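# Loop a rubber band around two bench dogs

## Task

Stretch the rubber band so that it wraps once around each of the two bench dogs, sitting against their sides above the board rather than resting on their tops. At the end the board lies flat and motionless on the table, the gripper is empty and not touching the band, and the arm has released everything and pulled away.

## Robot and tools

Robot: a single arm with six revolute joints (waist, shoulder, elbow, wrist pitch, wrist yaw, wrist roll) and a parallel two-finger gripper. Its fingers extend along the gripper's +x axis and close or open along its y axis. The reported end_effector_position is the pinch point between the pads, roughly 3 to 4 cm short of the fingertips.

Frames: the scene frame has its origin on the tabletop directly beneath the arm base, +z up, and +y to the left when facing along +x. Result poses use this frame (position in metres, orientation as a quaternion w,x,y,z; velocities in m/s and rad/s). The base may be tilted against the table, and the printed hand position drifts from reality more at long reach. Motion commands, however, are expressed in the gripper's own axes.

The 7-number row (shared by execute_actions and move): dx, dy, dz, rx, ry, rz, opening, each a plain number in [-1, 1]. The first six are an offset, not a pose: a displacement and a rotation vector (rx, ry, rz together) in the gripper frame, measured from the gripper's measured pose at the start of that action. Scale: 1.0 equals 0.6 m of travel or 180 degrees of turn, so 0.05 is 3 cm. Opening is absolute, not an offset: +1 is fully open (0.088 m), empty fingers touch near -0.80, and values down to -1 close no further. Full open to closed takes at least about 0.5 s.

execute_actions(actions): actions is a list of actions; each action is a table of 0 to 15 rows, each row lasting one control step of 1/30 s. If fewer than 15 rows are given, the last row is held for the remaining steps. Every row in an action is referenced to that action's starting pose, not to the row before it. The first action of a call starts from the last pose any result reported. An empty list just returns state and images.

move(target, speed, blocking): target is one 7-number row as above, an offset from the pose in the most recent result that showed one. The gripper follows a straight path toward it, taking the shorter rotation. Path length in time is 0.5 to 10 s; longer paths halt at 10 s before arriving. speed is the path's top speed in m/s, 0.002 to 0.5 (default 0.25); rotation rate is capped at twice that value in rad/s. The opening is commanded as the move begins. The path ignores obstacles, and the real hand lags, strays and may overshoot the speed, especially near full extension. Faster motion and aiming further past a contact both mean harder impacts. With blocking=false you get a result after 0.5 s while the arm keeps going; then only wait or stop are accepted until a result shows the move finished. The result adds a move: line giving how it ended (done = at rest near target; others such as off_target, moving, held, fault), the limits that acted (paced = the sent pose was clipped; held = a check blocked some steps, after which the arm may jump faster than speed) and the distance from target.

wait(seconds): 0 to 10 s; the arm keeps its last command and a running move continues; returns early if that move ends. stop(): brakes a running move; fast motion needs more braking distance; fingers continue. zoom_image(camera, region): camera is cam_head_left, cam_head_right or cam_wrist; region is [x0, y0, x1, y1] in image pixels from the top-left, at most 504 by 504. All images are 896x504. read_manual(section): only returns licence texts. finished_scene(scene): pass the current scene's number; irreversible, and the goal must already hold and stay held.

Controller behaviour: each control step the commanded pose is clipped to within 70 mm and 16 degrees of the measured pose, then damped inverse kinematics drives the joints, favouring position over orientation. After an action the arm proceeds only to the last clipped pose, so distant goals need further commands. The Hand target line shows where the controller is currently driving. A pose unreachable line means a clearance check (which treats any mount under the base as arm) altered or blocked the command. Joint friction can leave the hand short or slightly tilted, and tiny moves may not happen; check position and orientation after each move and correct tilt.

Result lines: Joint positions and Joint velocities list the six joints in base-to-gripper order (rad, rad/s), then the pad gap (m, m/s). Joint ranges: waist -3.054 to 3.054, shoulder 0.000 to 3.142, elbow 0.000 to 2.356, wrist pitch -1.571 to 1.571, wrist yaw -1.571 to 1.571, wrist roll -3.142 to 3.142. grip_measured is the finger opening on the command scale; it may carry a constant error of about 1 mm and reads up to about 3 mm (0.061) narrow while squeezing hard. To hold something, command an opening below grip_measured (about 0.07 lower for a firm grip, less for a light one). Parts thinner than about 3 mm get proportionally less force. Pad force limit is about 34 to 49 N each, with a brief spike at first contact. grip_effort_n is motor effort in newtons (negative closes, positive opens), saturating near 83 N, reading high while fingers move or hit a stop, keeping some residual value at rest, and showing n/a at the start.

Hazards: a joint torque reaching its load limit (waist 17.4, shoulder 21.6, elbow 21.5, wrist pitch 5.67, wrist yaw 5.65, wrist roll 5.3 N m, including held weight) freezes the arm for 10 s and drops the rest of the call. Holding loads heats motors: MOTOR HOT appears from 50 °C; at 95 °C an OVER-TEMPERATURE FAULT holds the arm, and if cooling fails the arm loses power and goes limp. An arm blocked by an object keeps pushing until given a new command. The robot holds its last command while you think. Occasional brief disturbances may pull on held parts or nudge loose ones. Never let anything leave the table; avoid drops, slips, slams and forceful pushes, and prefer smooth, economical motion.

Cameras: calibration gives K, distortion and T_world_to_cam for each camera; actual poses may differ by a few degrees and millimetres, and the wrist camera's pose follows the reported joints.

Each tool is called after ">>>" as name(argument=value, ...) on one line, values as JSON.

## Session

>>> execute_actions(actions=[])

Scene clock: 0.00 s.
end_effector_position=(+0.1802, +0.3831, +0.2510) grip_measured=-0.813 grip_effort_n=n/a end_effector_quat_wxyz=(-0.216, +0.749, -0.075, -0.622) end_effector_velocity=(-0.002, +0.002, +0.000) end_effector_angular_velocity=(+0.013, +0.016, +0.010)
Joint positions: [ 1.045  1.957  1.886 -1.256  0.149 -1.554  0.   ]
Joint velocities: [-0.002 -0.002 -0.002  0.007 -0.022 -0.007  0.   ]
Heat: hottest waist 24 °C (+0.0 °C/min).
Hand target: +0.180, +0.383, +0.251; -0.216, +0.749, -0.075, -0.622

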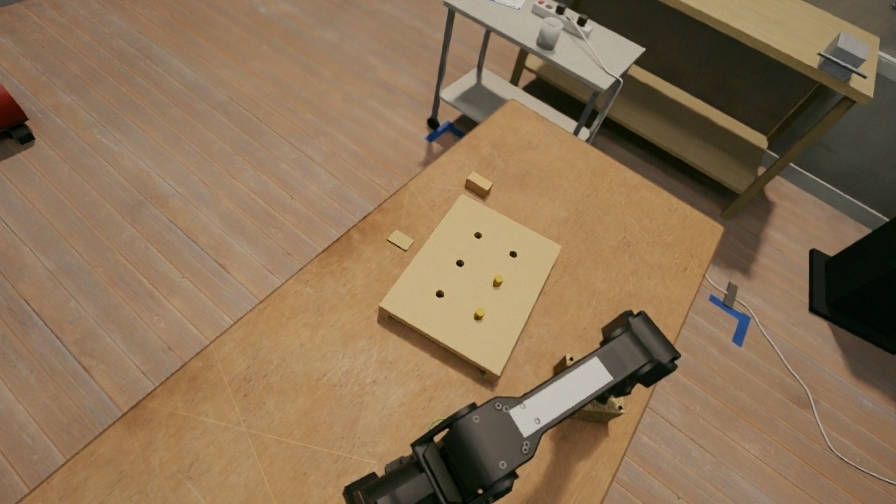

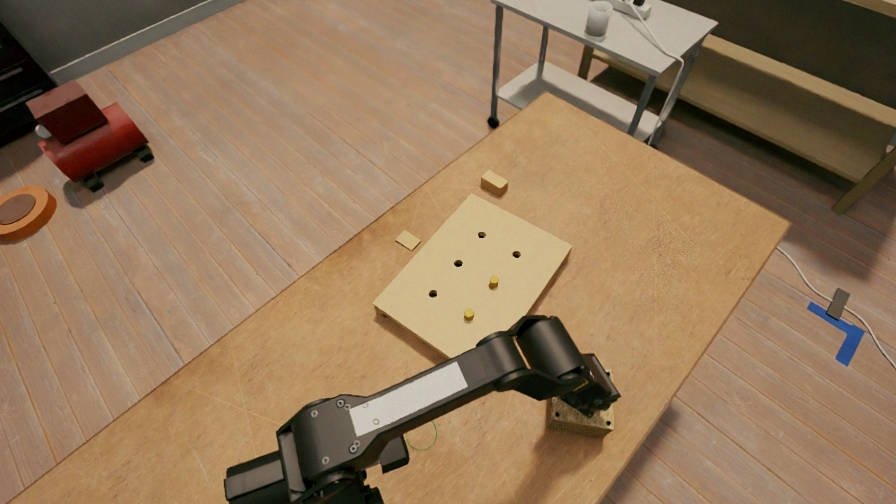

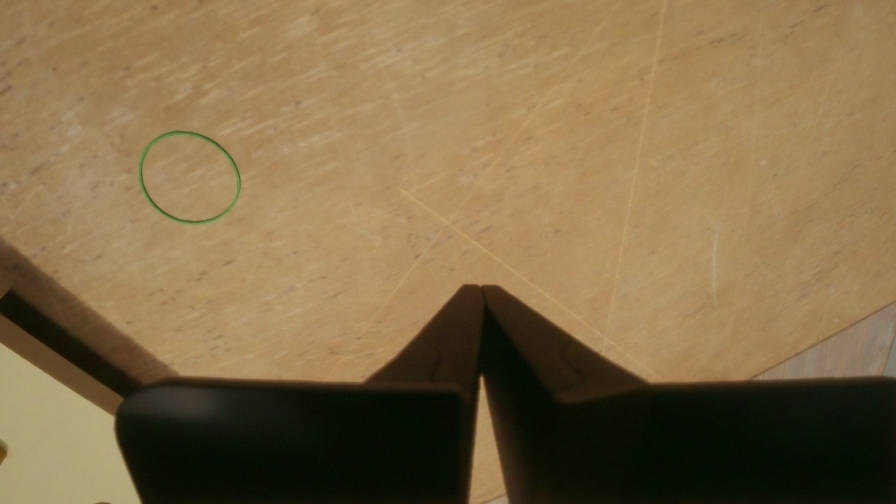

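>>> zoom_image(camera="cam_head_left", region=[370, 180, 570, 390])

>>> zoom_image(camera="cam_head_right", region=[370, 180, 580, 460])

>>> zoom_image(camera="cam_wrist", region=[100, 100, 280, 250])

Region (370, 180, 570, 390) of cam_head_left's 896x504 image, scaled by 2.400, with more detail than that image has; it fills the left 480 columns of this view, and the rest is white.

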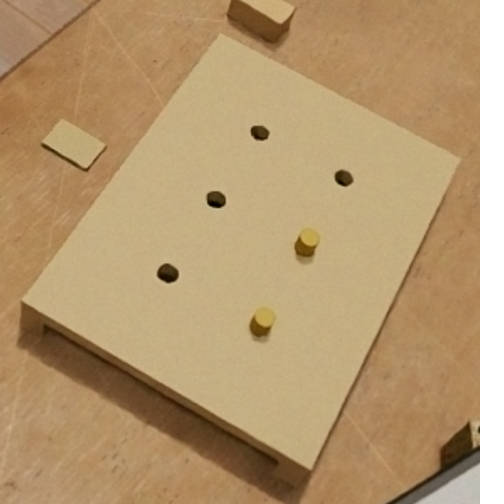

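Region (370, 180, 580, 460) of cam_head_right's 896x504 image, scaled by 1.800, with more detail than that image has; it fills the left 378 columns of this view, and the rest is white.

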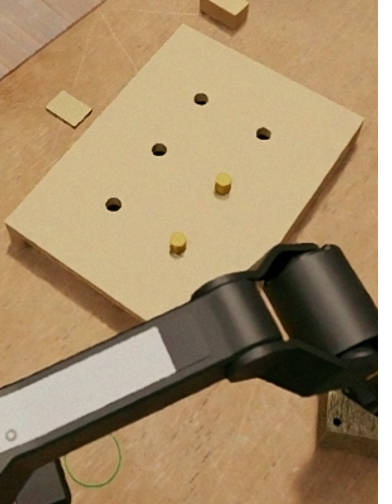

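Region (100, 100, 280, 250) of cam_wrist's 896x504 image, scaled by 2.800, with more detail than that image has.

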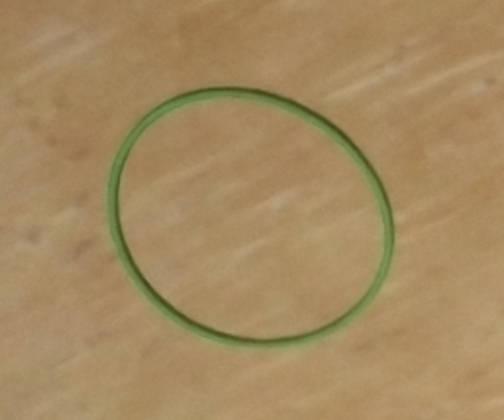

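>>> move(target=[0.173,0.267,-0.077,-0.186,-0.0633,0.0592,-0.3])

Scene clock: 2.70 s.
end_effector_position=(+0.1847, +0.2377, +0.1197) grip_measured=-0.303 grip_effort_n=19.3 end_effector_quat_wxyz=(+0.060, +0.705, +0.056, -0.705) end_effector_velocity=(-0.005, -0.005, -0.003) end_effector_angular_velocity=(-0.004, +0.031, +0.015)
Joint positions: [ 0.773  1.744  1.107 -0.924  0.009 -2.39   0.024]
Joint velocities: [-0.007 -0.002 -0.017 -0.007 -0.022 -0.022 -0.   ]
Heat: hottest waist 24 °C (+0.0 °C/min).
Hand target: +0.184, +0.236, +0.121; +0.060, +0.705, +0.060, -0.704
Off the commanded pose: 0.002 m, 1 deg.
move: done
camera_calibration (this result's frames):
cam_wrist: T_world_to_cam=[[-0.182163, 0.983133, 0.0163116, -0.198117], [0.914403, 0.163282, 0.370413, -0.227362], [0.361502, 0.0823909, -0.928724, 0.0995679], [0, 0, 0, 1]] pos_world=[0.135817, 0.223697, 0.179921]

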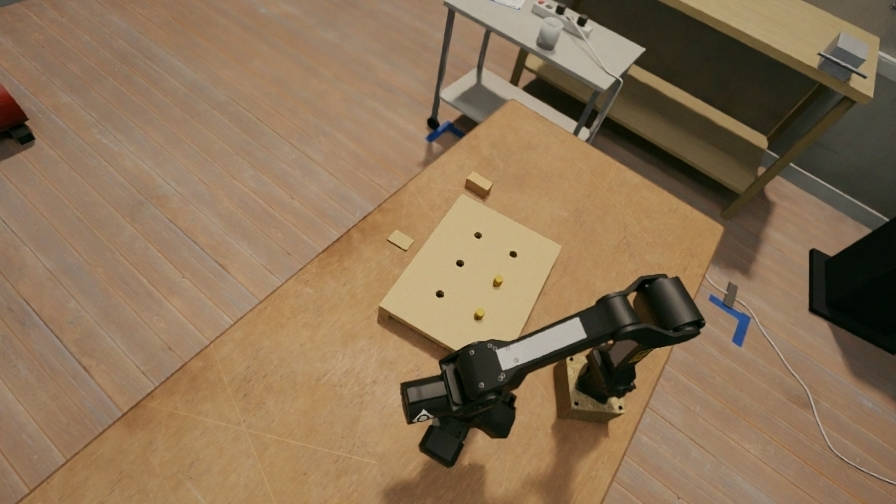

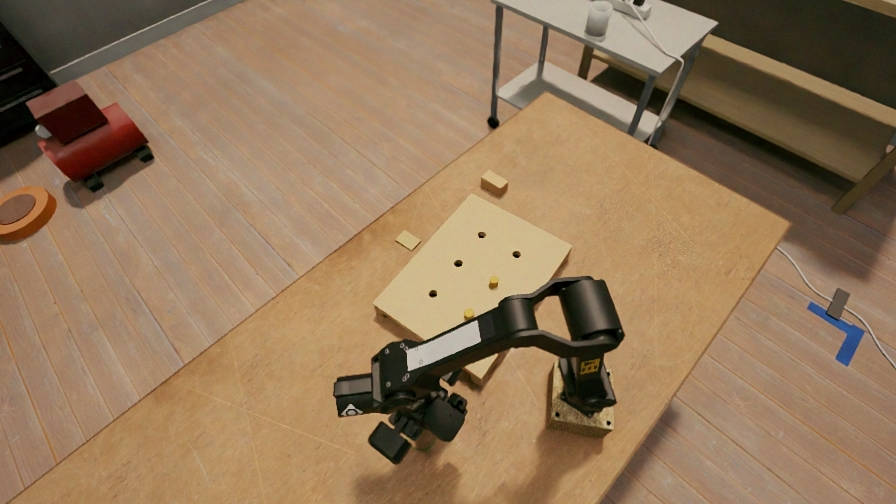

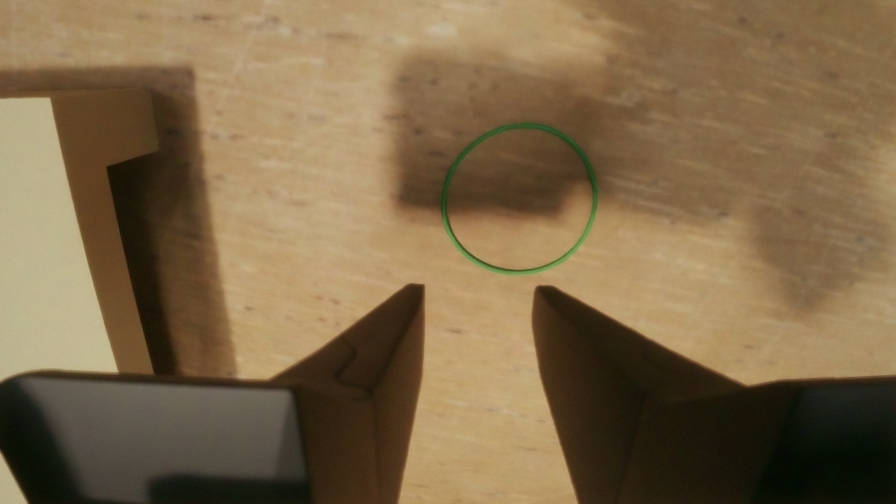

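>>> move(target=[0.05,0.005,0,0.55,0,0,-0.3], speed=0.5)

>>> move(target=[0.05,0,0,0.45,0,0,-0.3], speed=0.5)

Scene clock: 5.23 s.
end_effector_position=(+0.1867, +0.2373, +0.0954) grip_measured=-0.303 grip_effort_n=18.8 end_effector_quat_wxyz=(+0.501, -0.505, +0.491, +0.504) end_effector_velocity=(-0.000, +0.004, +0.001) end_effector_angular_velocity=(+0.023, +0.010, -0.024)
Joint positions: [ 0.766  1.775  1.038 -0.805  0.008 -0.679  0.024]
Joint velocities: [-0.002 -0.002  0.002  0.007 -0.022  0.022 -0.   ]
Heat: hottest waist 24 °C (+0.0 °C/min).
Hand target: +0.185, +0.234, +0.090; +0.497, -0.503, +0.500, +0.500
Off the commanded pose: 0.007 m, 1 deg.
move: done
camera_calibration (this result's frames):
cam_wrist: T_world_to_cam=[[0.998778, 0.0358535, 0.0340049, -0.194413], [0.0210634, -0.931406, 0.363372, 0.207058], [0.0447005, -0.362212, -0.931023, 0.241243], [0, 0, 0, 1]] pos_world=[0.179031, 0.287206, 0.155975]

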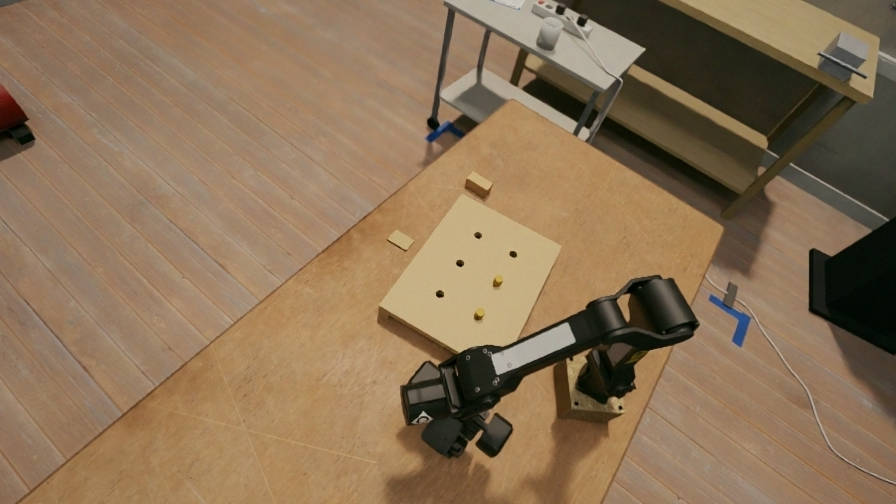

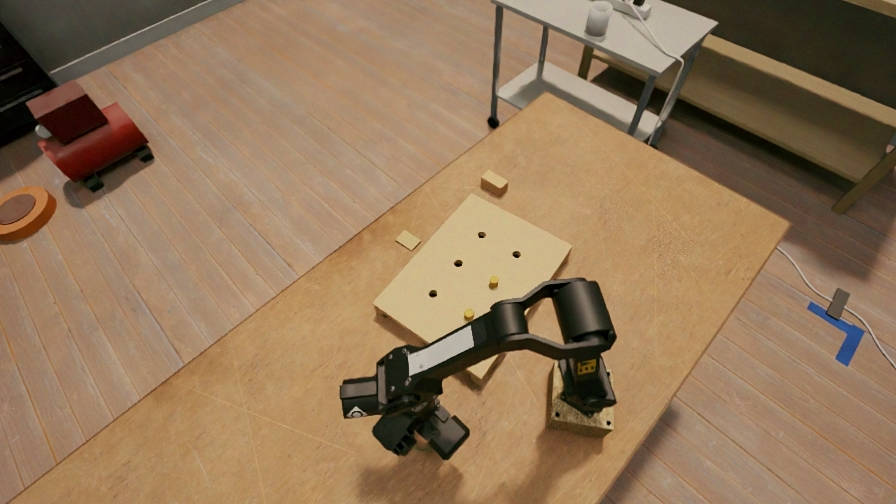

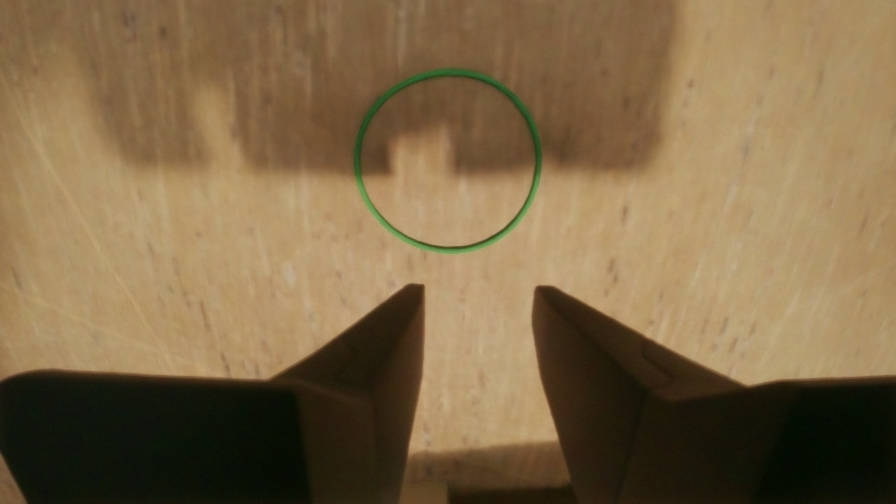

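Scene clock: 7.30 s.
end_effector_position=(+0.1889, +0.2404, +0.0712) grip_measured=-0.303 grip_effort_n=19.3 end_effector_quat_wxyz=(+0.713, -0.057, +0.696, +0.072) end_effector_velocity=(-0.001, -0.002, +0.000) end_effector_angular_velocity=(-0.010, -0.001, +0.010)
Joint positions: [ 0.766  1.826  0.991 -0.688  0.008  0.724  0.024]
Joint velocities: [ 0.002 -0.002 -0.002 -0.007  0.007 -0.007 -0.   ]
Heat: hottest waist 24 °C (+0.0 °C/min).
Hand target: +0.187, +0.237, +0.066; +0.709, -0.059, +0.700, +0.064
Off the commanded pose: 0.007 m, 1 deg.
move: done
camera_calibration (this result's frames):
cam_wrist: T_world_to_cam=[[0.201235, -0.979534, 0.00408491, 0.201011], [-0.919045, -0.187362, 0.346774, 0.218686], [-0.338911, -0.0735374, -0.93794, 0.223255], [0, 0, 0, 1]] pos_world=[0.236195, 0.254288, 0.132744]

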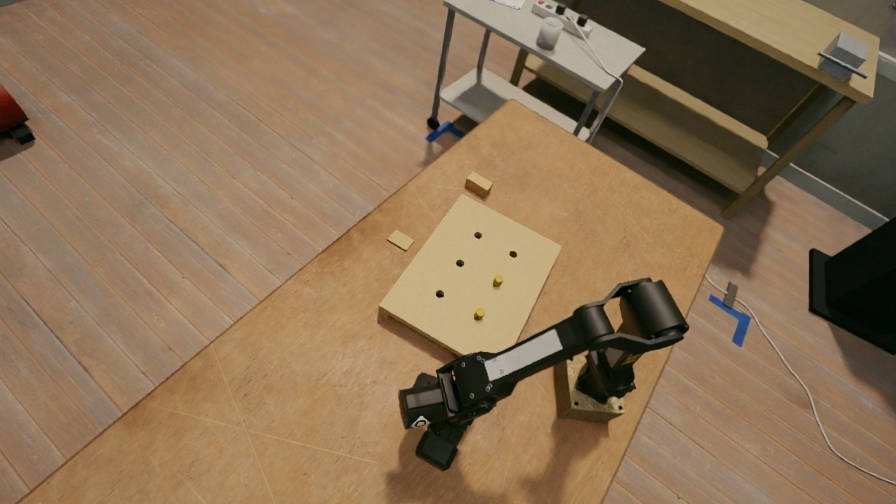

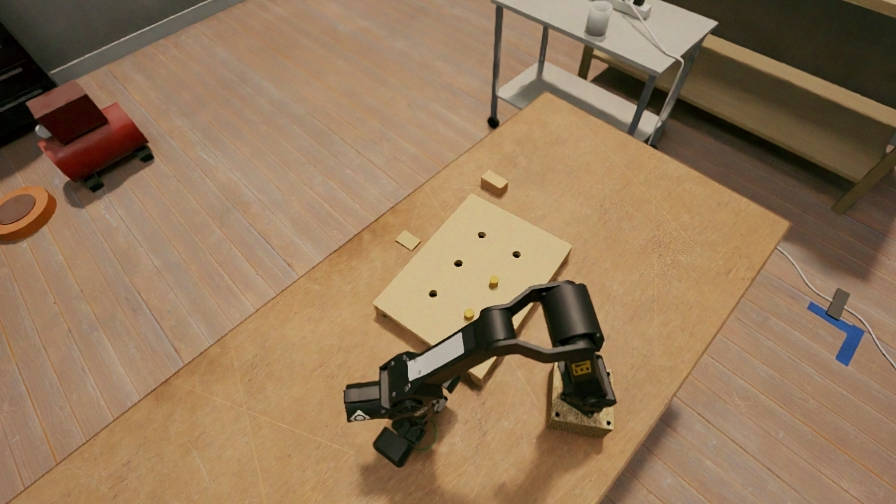

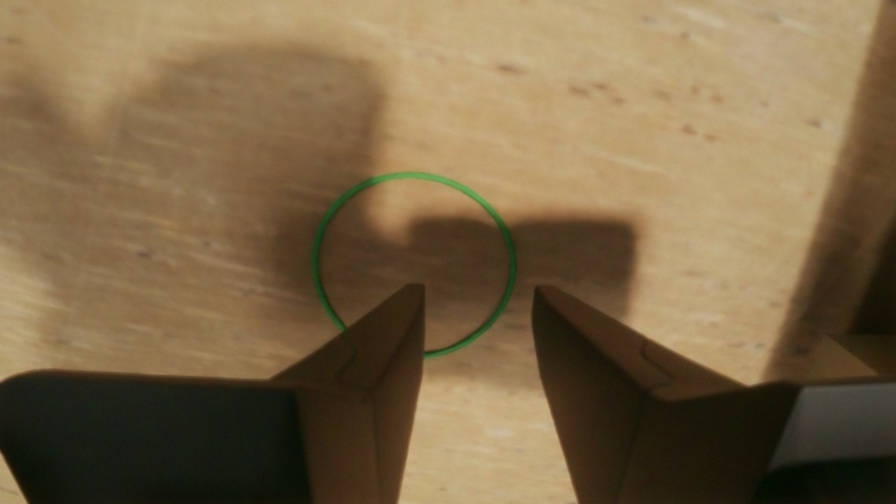

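>>> move(target=[0.055,-0.027,-0.01,0,0.006,0,-0.3], speed=0.08)

Scene clock: 8.23 s.
end_effector_position=(+0.1891, +0.2276, +0.0436) grip_measured=-0.303 grip_effort_n=19.3 end_effector_quat_wxyz=(+0.711, -0.053, +0.697, +0.074) end_effector_velocity=(-0.001, +0.001, -0.003) end_effector_angular_velocity=(+0.019, +0.011, +0.015)
Joint positions: [ 0.733  1.862  0.901 -0.558 -0.003  0.695  0.024]
Joint velocities: [-0.007  0.002 -0.012  0.022 -0.022 -0.022 -0.   ]
Heat: hottest waist 24 °C (+0.0 °C/min).
Hand target: +0.187, +0.224, +0.038; +0.706, -0.058, +0.702, +0.072
Off the commanded pose: 0.007 m, 1 deg.
move: done
camera_calibration (this result's frames):
cam_wrist: T_world_to_cam=[[0.19782, -0.980224, -0.00537626, 0.189778], [-0.91802, -0.187184, 0.349574, 0.22564], [-0.343667, -0.0642171, -0.936893, 0.195199], [0, 0, 0, 1]] pos_world=[0.236684, 0.240796, 0.105023]

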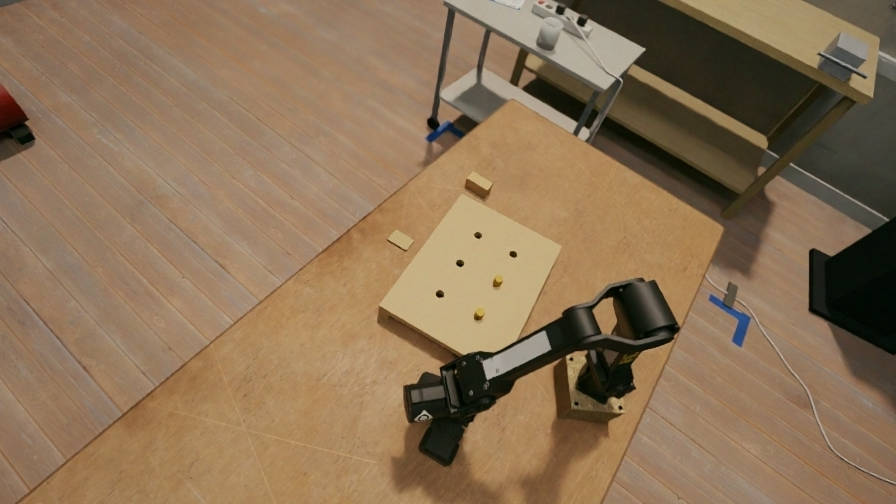

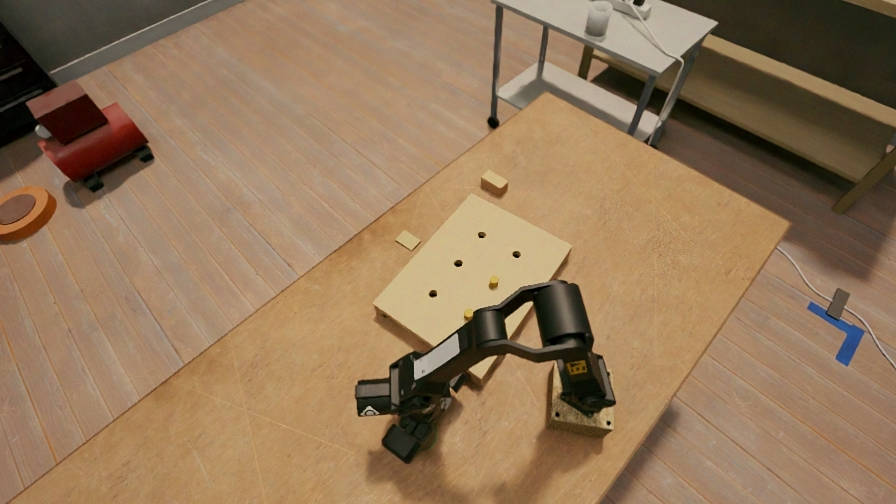

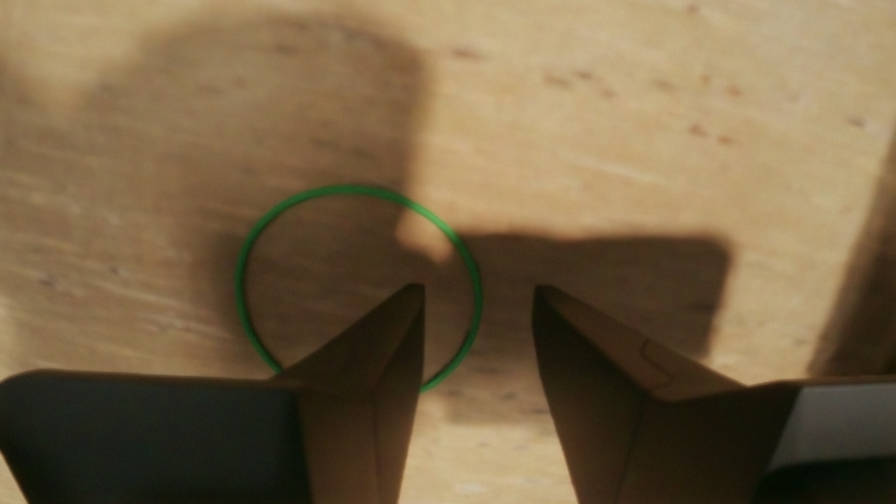

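>>> move(target=[0.025,-0.006,-0.005,0,0.006,0.005,-0.3], speed=0.02)

Scene clock: 9.30 s.
end_effector_position=(+0.1899, +0.2280, +0.0379) grip_measured=-0.302 grip_effort_n=17.9 end_effector_quat_wxyz=(+0.711, -0.042, +0.698, +0.082) end_effector_velocity=(-0.006, -0.000, -0.001) end_effector_angular_velocity=(+0.014, +0.035, +0.007)
Joint positions: [ 0.721  1.87   0.88  -0.512 -0.024  0.688  0.024]
Joint velocities: [-0.002 -0.002 -0.007 -0.007 -0.037 -0.007 -0.   ]
Heat: hottest waist 24 °C (+0.0 °C/min).
Hand target: +0.187, +0.224, +0.029; +0.704, -0.048, +0.704, +0.079
Off the commanded pose: 0.011 m, 1 deg.
move: off_target
camera_calibration (this result's frames):
cam_wrist: T_world_to_cam=[[0.194088, -0.98045, -0.0323559, 0.191792], [-0.917241, -0.193073, 0.348414, 0.229672], [-0.34785, -0.0379447, -0.936782, 0.184977], [0, 0, 0, 1]] pos_world=[0.237784, 0.239405, 0.0994676]

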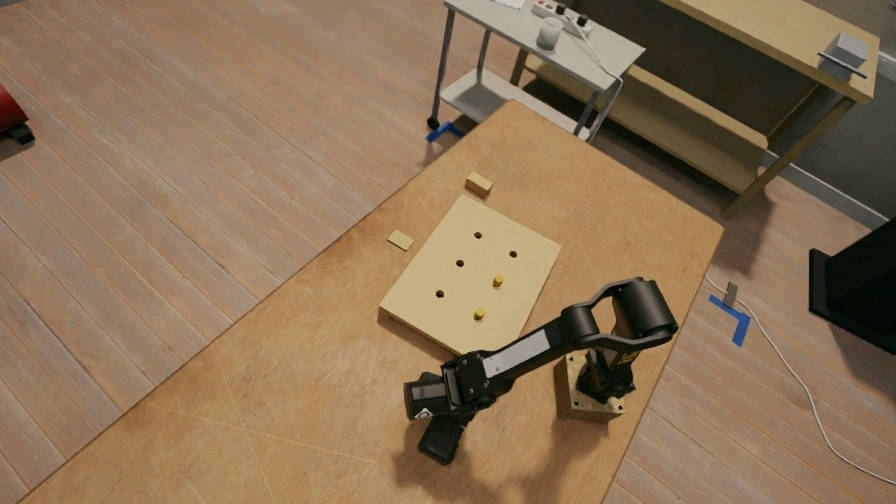

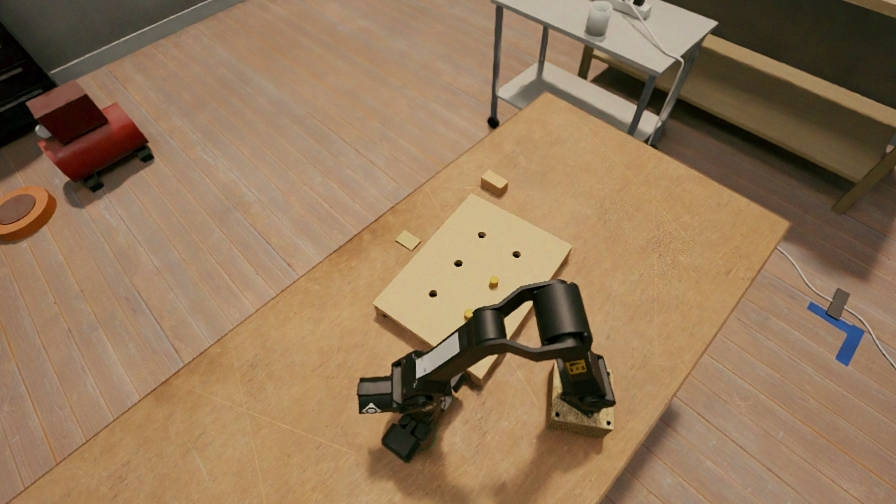

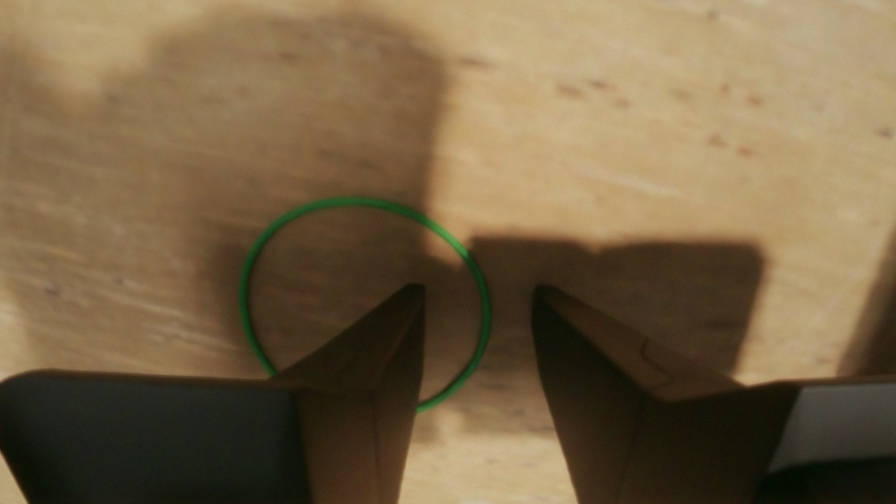

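>>> move(target=[0.012,-0.004,-0.004,0,0.006,-0.02,-0.3], speed=0.03)

>>> move(target=[0.012,0,0,0,0,0,-1], speed=0.03)

>>> move(target=[-0.2,0,0,0,0,0,-1], speed=0.1)

Scene clock: 10.73 s.
end_effector_position=(+0.1897, +0.2294, +0.0378) grip_measured=-0.302 grip_effort_n=17.9 end_effector_quat_wxyz=(+0.711, -0.058, +0.697, +0.071) end_effector_velocity=(-0.001, -0.002, +0.001) end_effector_angular_velocity=(-0.018, +0.005, -0.005)
Joint positions: [ 0.74   1.89   0.91  -0.549  0.006  0.7    0.024]
Joint velocities: [ 0.002  0.002  0.007 -0.022  0.007  0.007 -0.   ]
Heat: hottest waist 24 °C (+0.0 °C/min).
Hand target: +0.188, +0.226, +0.031; +0.706, -0.065, +0.702, +0.060
Off the commanded pose: 0.008 m, 2 deg.
move: done
camera_calibration (this result's frames):
cam_wrist: T_world_to_cam=[[0.199847, -0.979804, 0.00671317, 0.190446], [-0.917793, -0.184791, 0.351438, 0.227854], [-0.343099, -0.076395, -0.936187, 0.192801], [0, 0, 0, 1]] pos_world=[0.237213, 0.243434, 0.099143]

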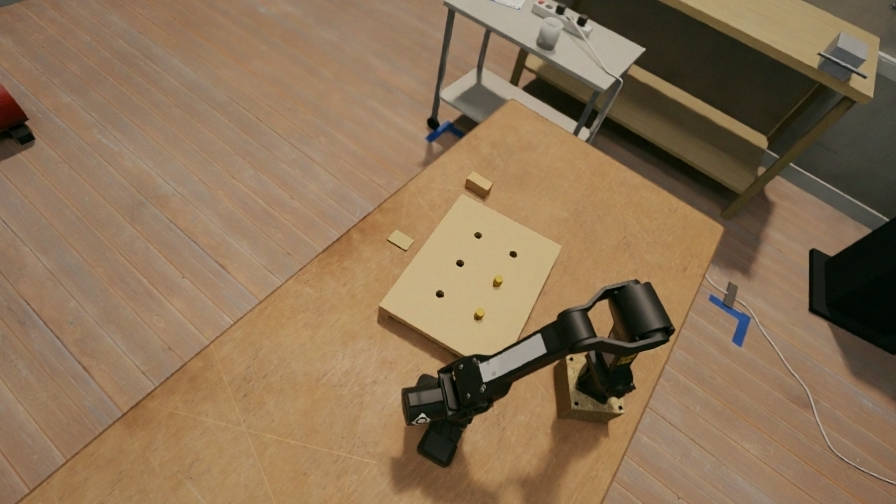

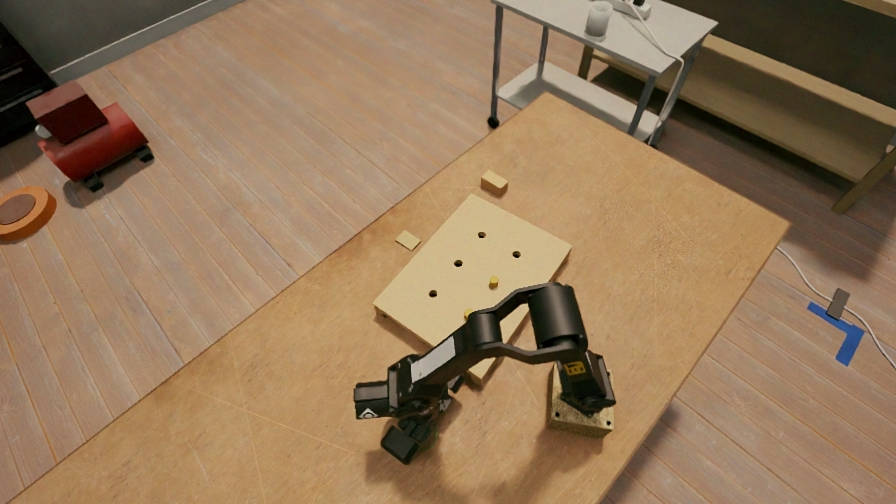

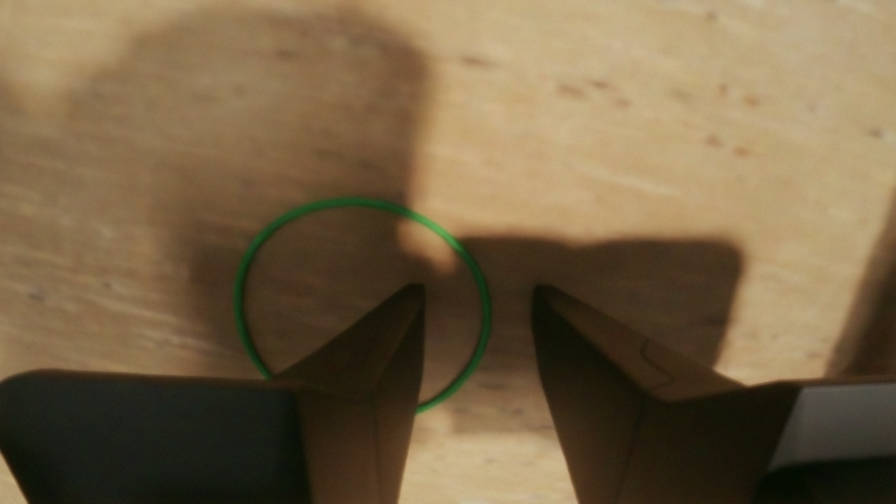

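Scene clock: 11.43 s.
end_effector_position=(+0.1904, +0.2297, +0.0376) grip_measured=-0.816 grip_effort_n=-83.5 end_effector_quat_wxyz=(+0.713, -0.057, +0.696, +0.071) end_effector_velocity=(-0.003, -0.003, -0.002) end_effector_angular_velocity=(-0.009, +0.016, +0.020)
Joint positions: [ 0.74   1.89   0.908 -0.543  0.008  0.7    0.   ]
Joint velocities: [-0.002  0.002 -0.007 -0.007 -0.007 -0.022  0.   ]
Heat: hottest elbow 25 °C (+5.2 °C/min).
Hand target: +0.190, +0.229, +0.031; +0.711, -0.058, +0.697, +0.071
Off the commanded pose: 0.007 m, 0 deg.
move: done
camera_calibration (this result's frames):
cam_wrist: T_world_to_cam=[[0.199736, -0.979832, 0.00584936, 0.190651], [-0.919357, -0.185337, 0.347035, 0.229208], [-0.338952, -0.0746932, -0.937834, 0.191701], [0, 0, 0, 1]] pos_world=[0.237621, 0.243605, 0.0991251]

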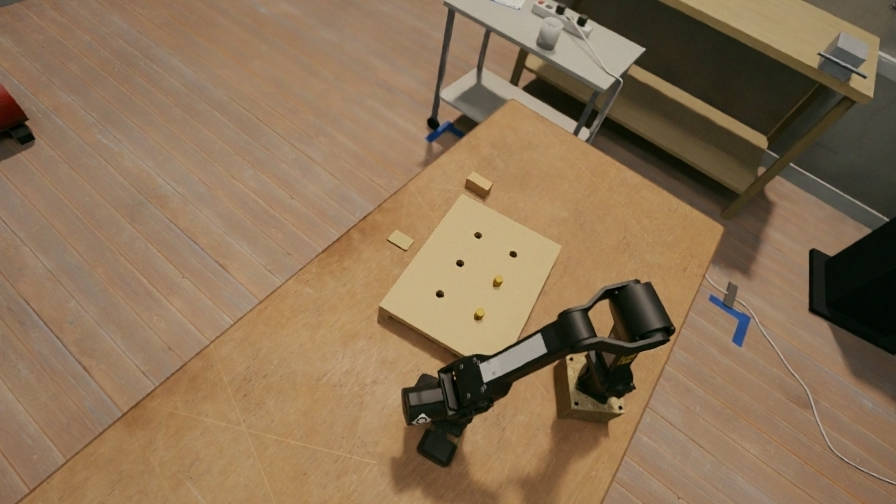

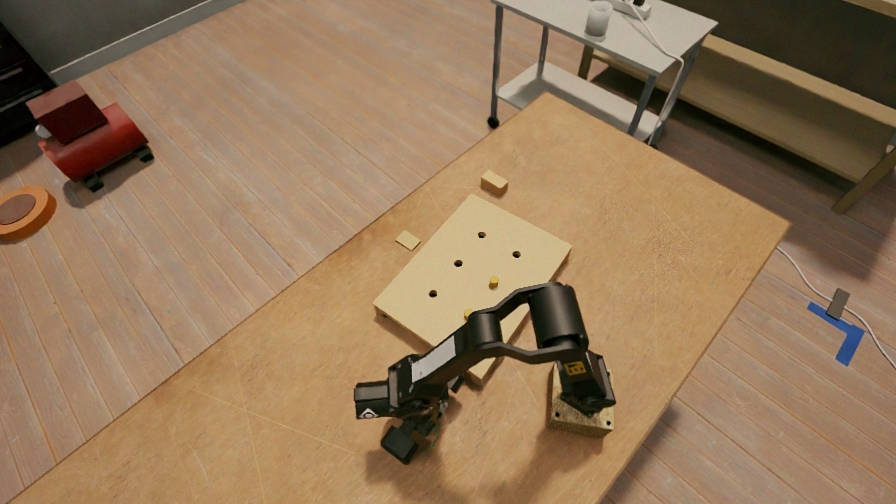

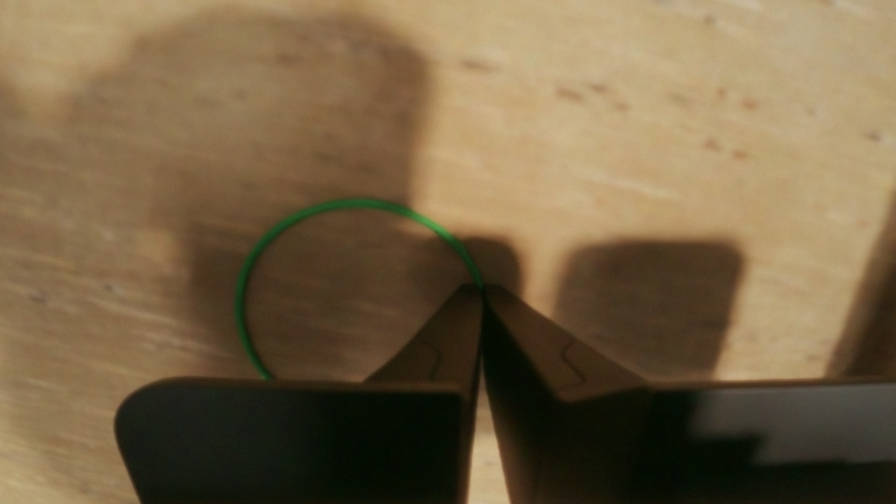

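Scene clock: 13.07 s.
end_effector_position=(+0.1874, +0.2260, +0.1527) grip_measured=-0.816 grip_effort_n=-83.5 end_effector_quat_wxyz=(+0.709, -0.061, +0.699, +0.069) end_effector_velocity=(-0.001, -0.001, +0.004) end_effector_angular_velocity=(-0.001, +0.010, +0.020)
Joint positions: [ 0.741  1.655  1.143 -1.026  0.008  0.7    0.   ]
Joint velocities: [-0.002 -0.002  0.012 -0.022 -0.007 -0.022  0.   ]
Heat: hottest elbow 25 °C (+4.6 °C/min).
Hand target: +0.188, +0.228, +0.157; +0.713, -0.058, +0.696, +0.071
Off the commanded pose: 0.005 m, 1 deg.
move: done
camera_calibration (this result's frames):
cam_wrist: T_world_to_cam=[[0.201369, -0.979416, 0.0139916, 0.185312], [-0.916164, -0.183272, 0.356449, 0.183367], [-0.346547, -0.0845964, -0.93421, 0.301455], [0, 0, 0, 1]] pos_world=[0.235147, 0.240605, 0.213668]

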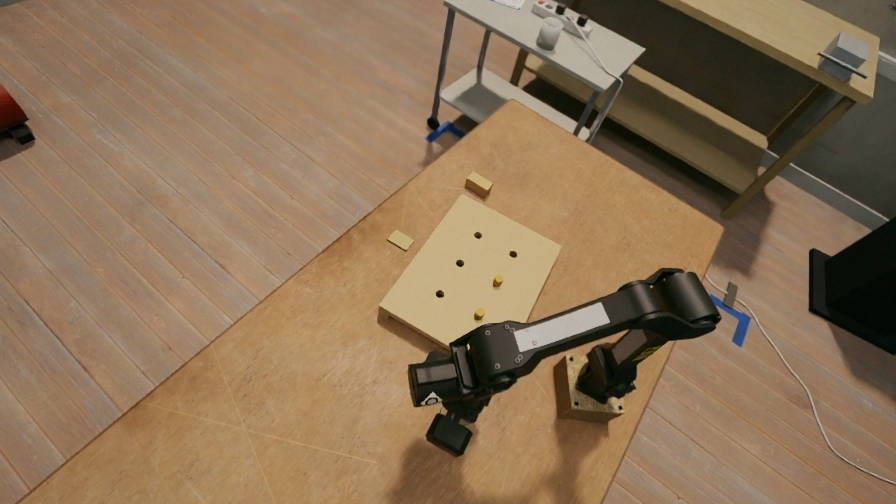

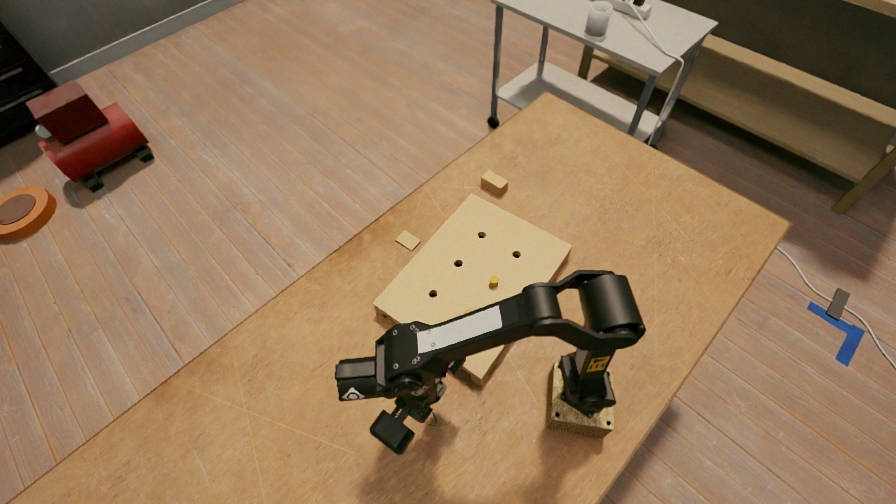

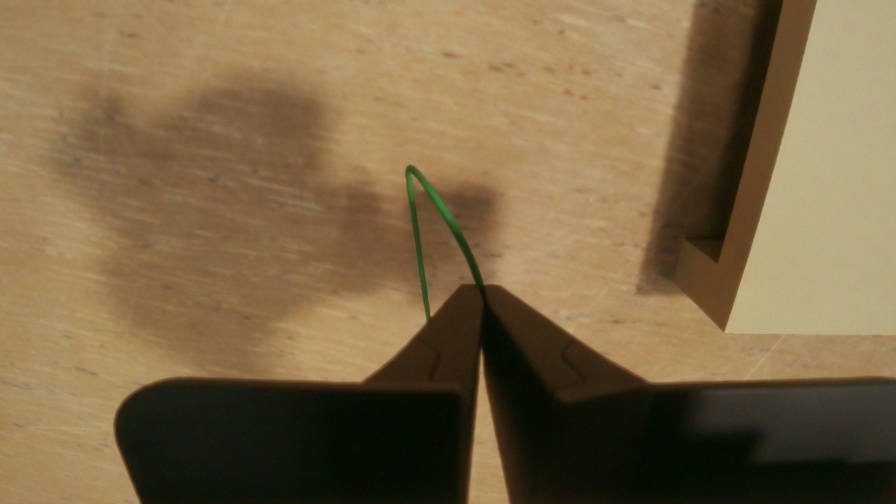

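>>> move(target=[-0.025,-0.29,0.076,0,0,0,-1], speed=0.15)

Scene clock: 14.90 s.
end_effector_position=(+0.2640, +0.0640, +0.1684) grip_measured=-0.816 grip_effort_n=-83.5 end_effector_quat_wxyz=(+0.713, -0.060, +0.696, +0.067) end_effector_velocity=(-0.000, -0.002, +0.001) end_effector_angular_velocity=(+0.005, +0.003, +0.039)
Joint positions: [ 0.087  1.552  1.099 -1.078 -0.011  0.05   0.   ]
Joint velocities: [-0.012 -0.002  0.002 -0.007 -0.007 -0.051  0.   ]
Heat: hottest elbow 25 °C (+4.0 °C/min).
Hand target: +0.265, +0.063, +0.167; +0.710, -0.061, +0.698, +0.069
Off the commanded pose: 0.002 m, 1 deg.
move: done
camera_calibration (this result's frames):
cam_wrist: T_world_to_cam=[[0.197075, -0.980254, 0.0162443, 0.0117686], [-0.920318, -0.179263, 0.347678, 0.220556], [-0.337901, -0.0834685, -0.937473, 0.327235], [0, 0, 0, 1]] pos_world=[0.311236, 0.0783877, 0.229901]

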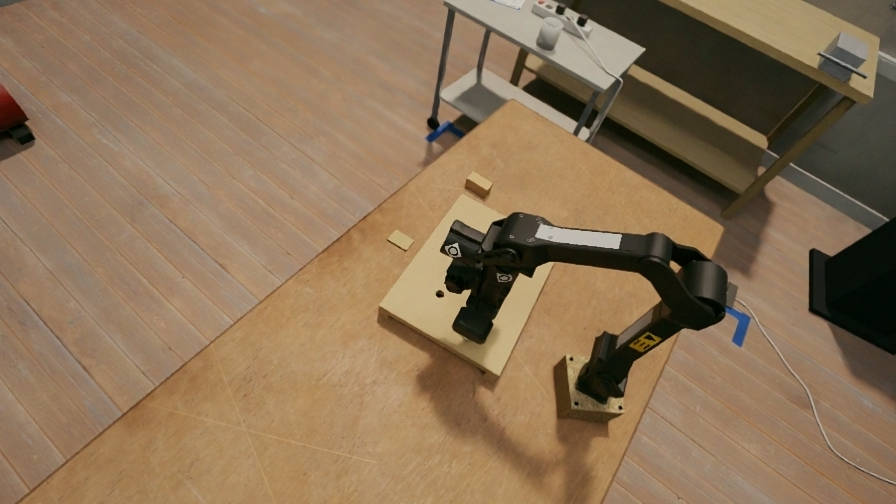

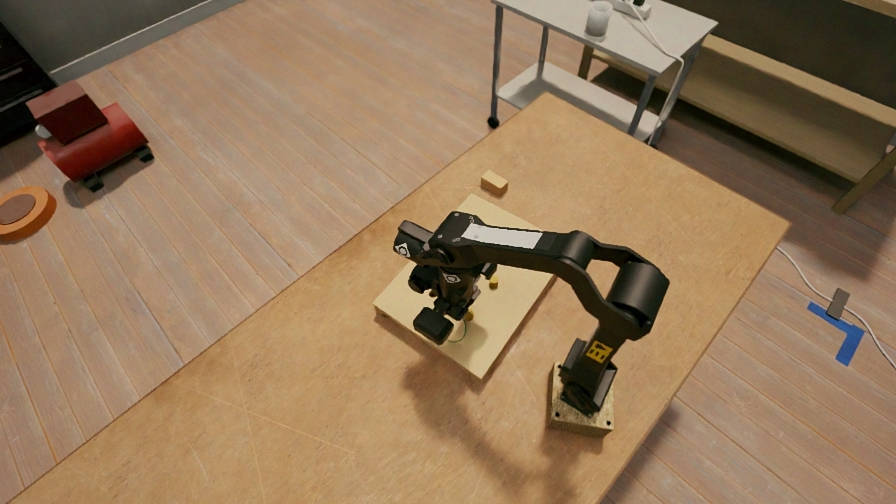

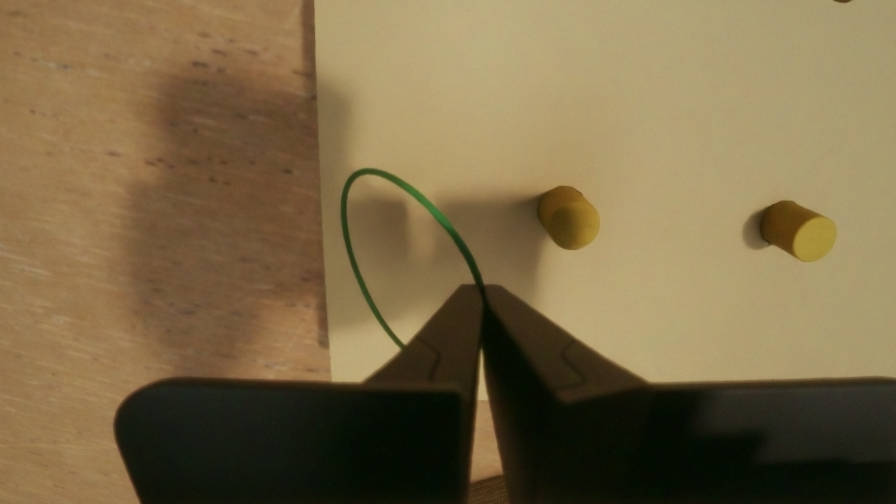

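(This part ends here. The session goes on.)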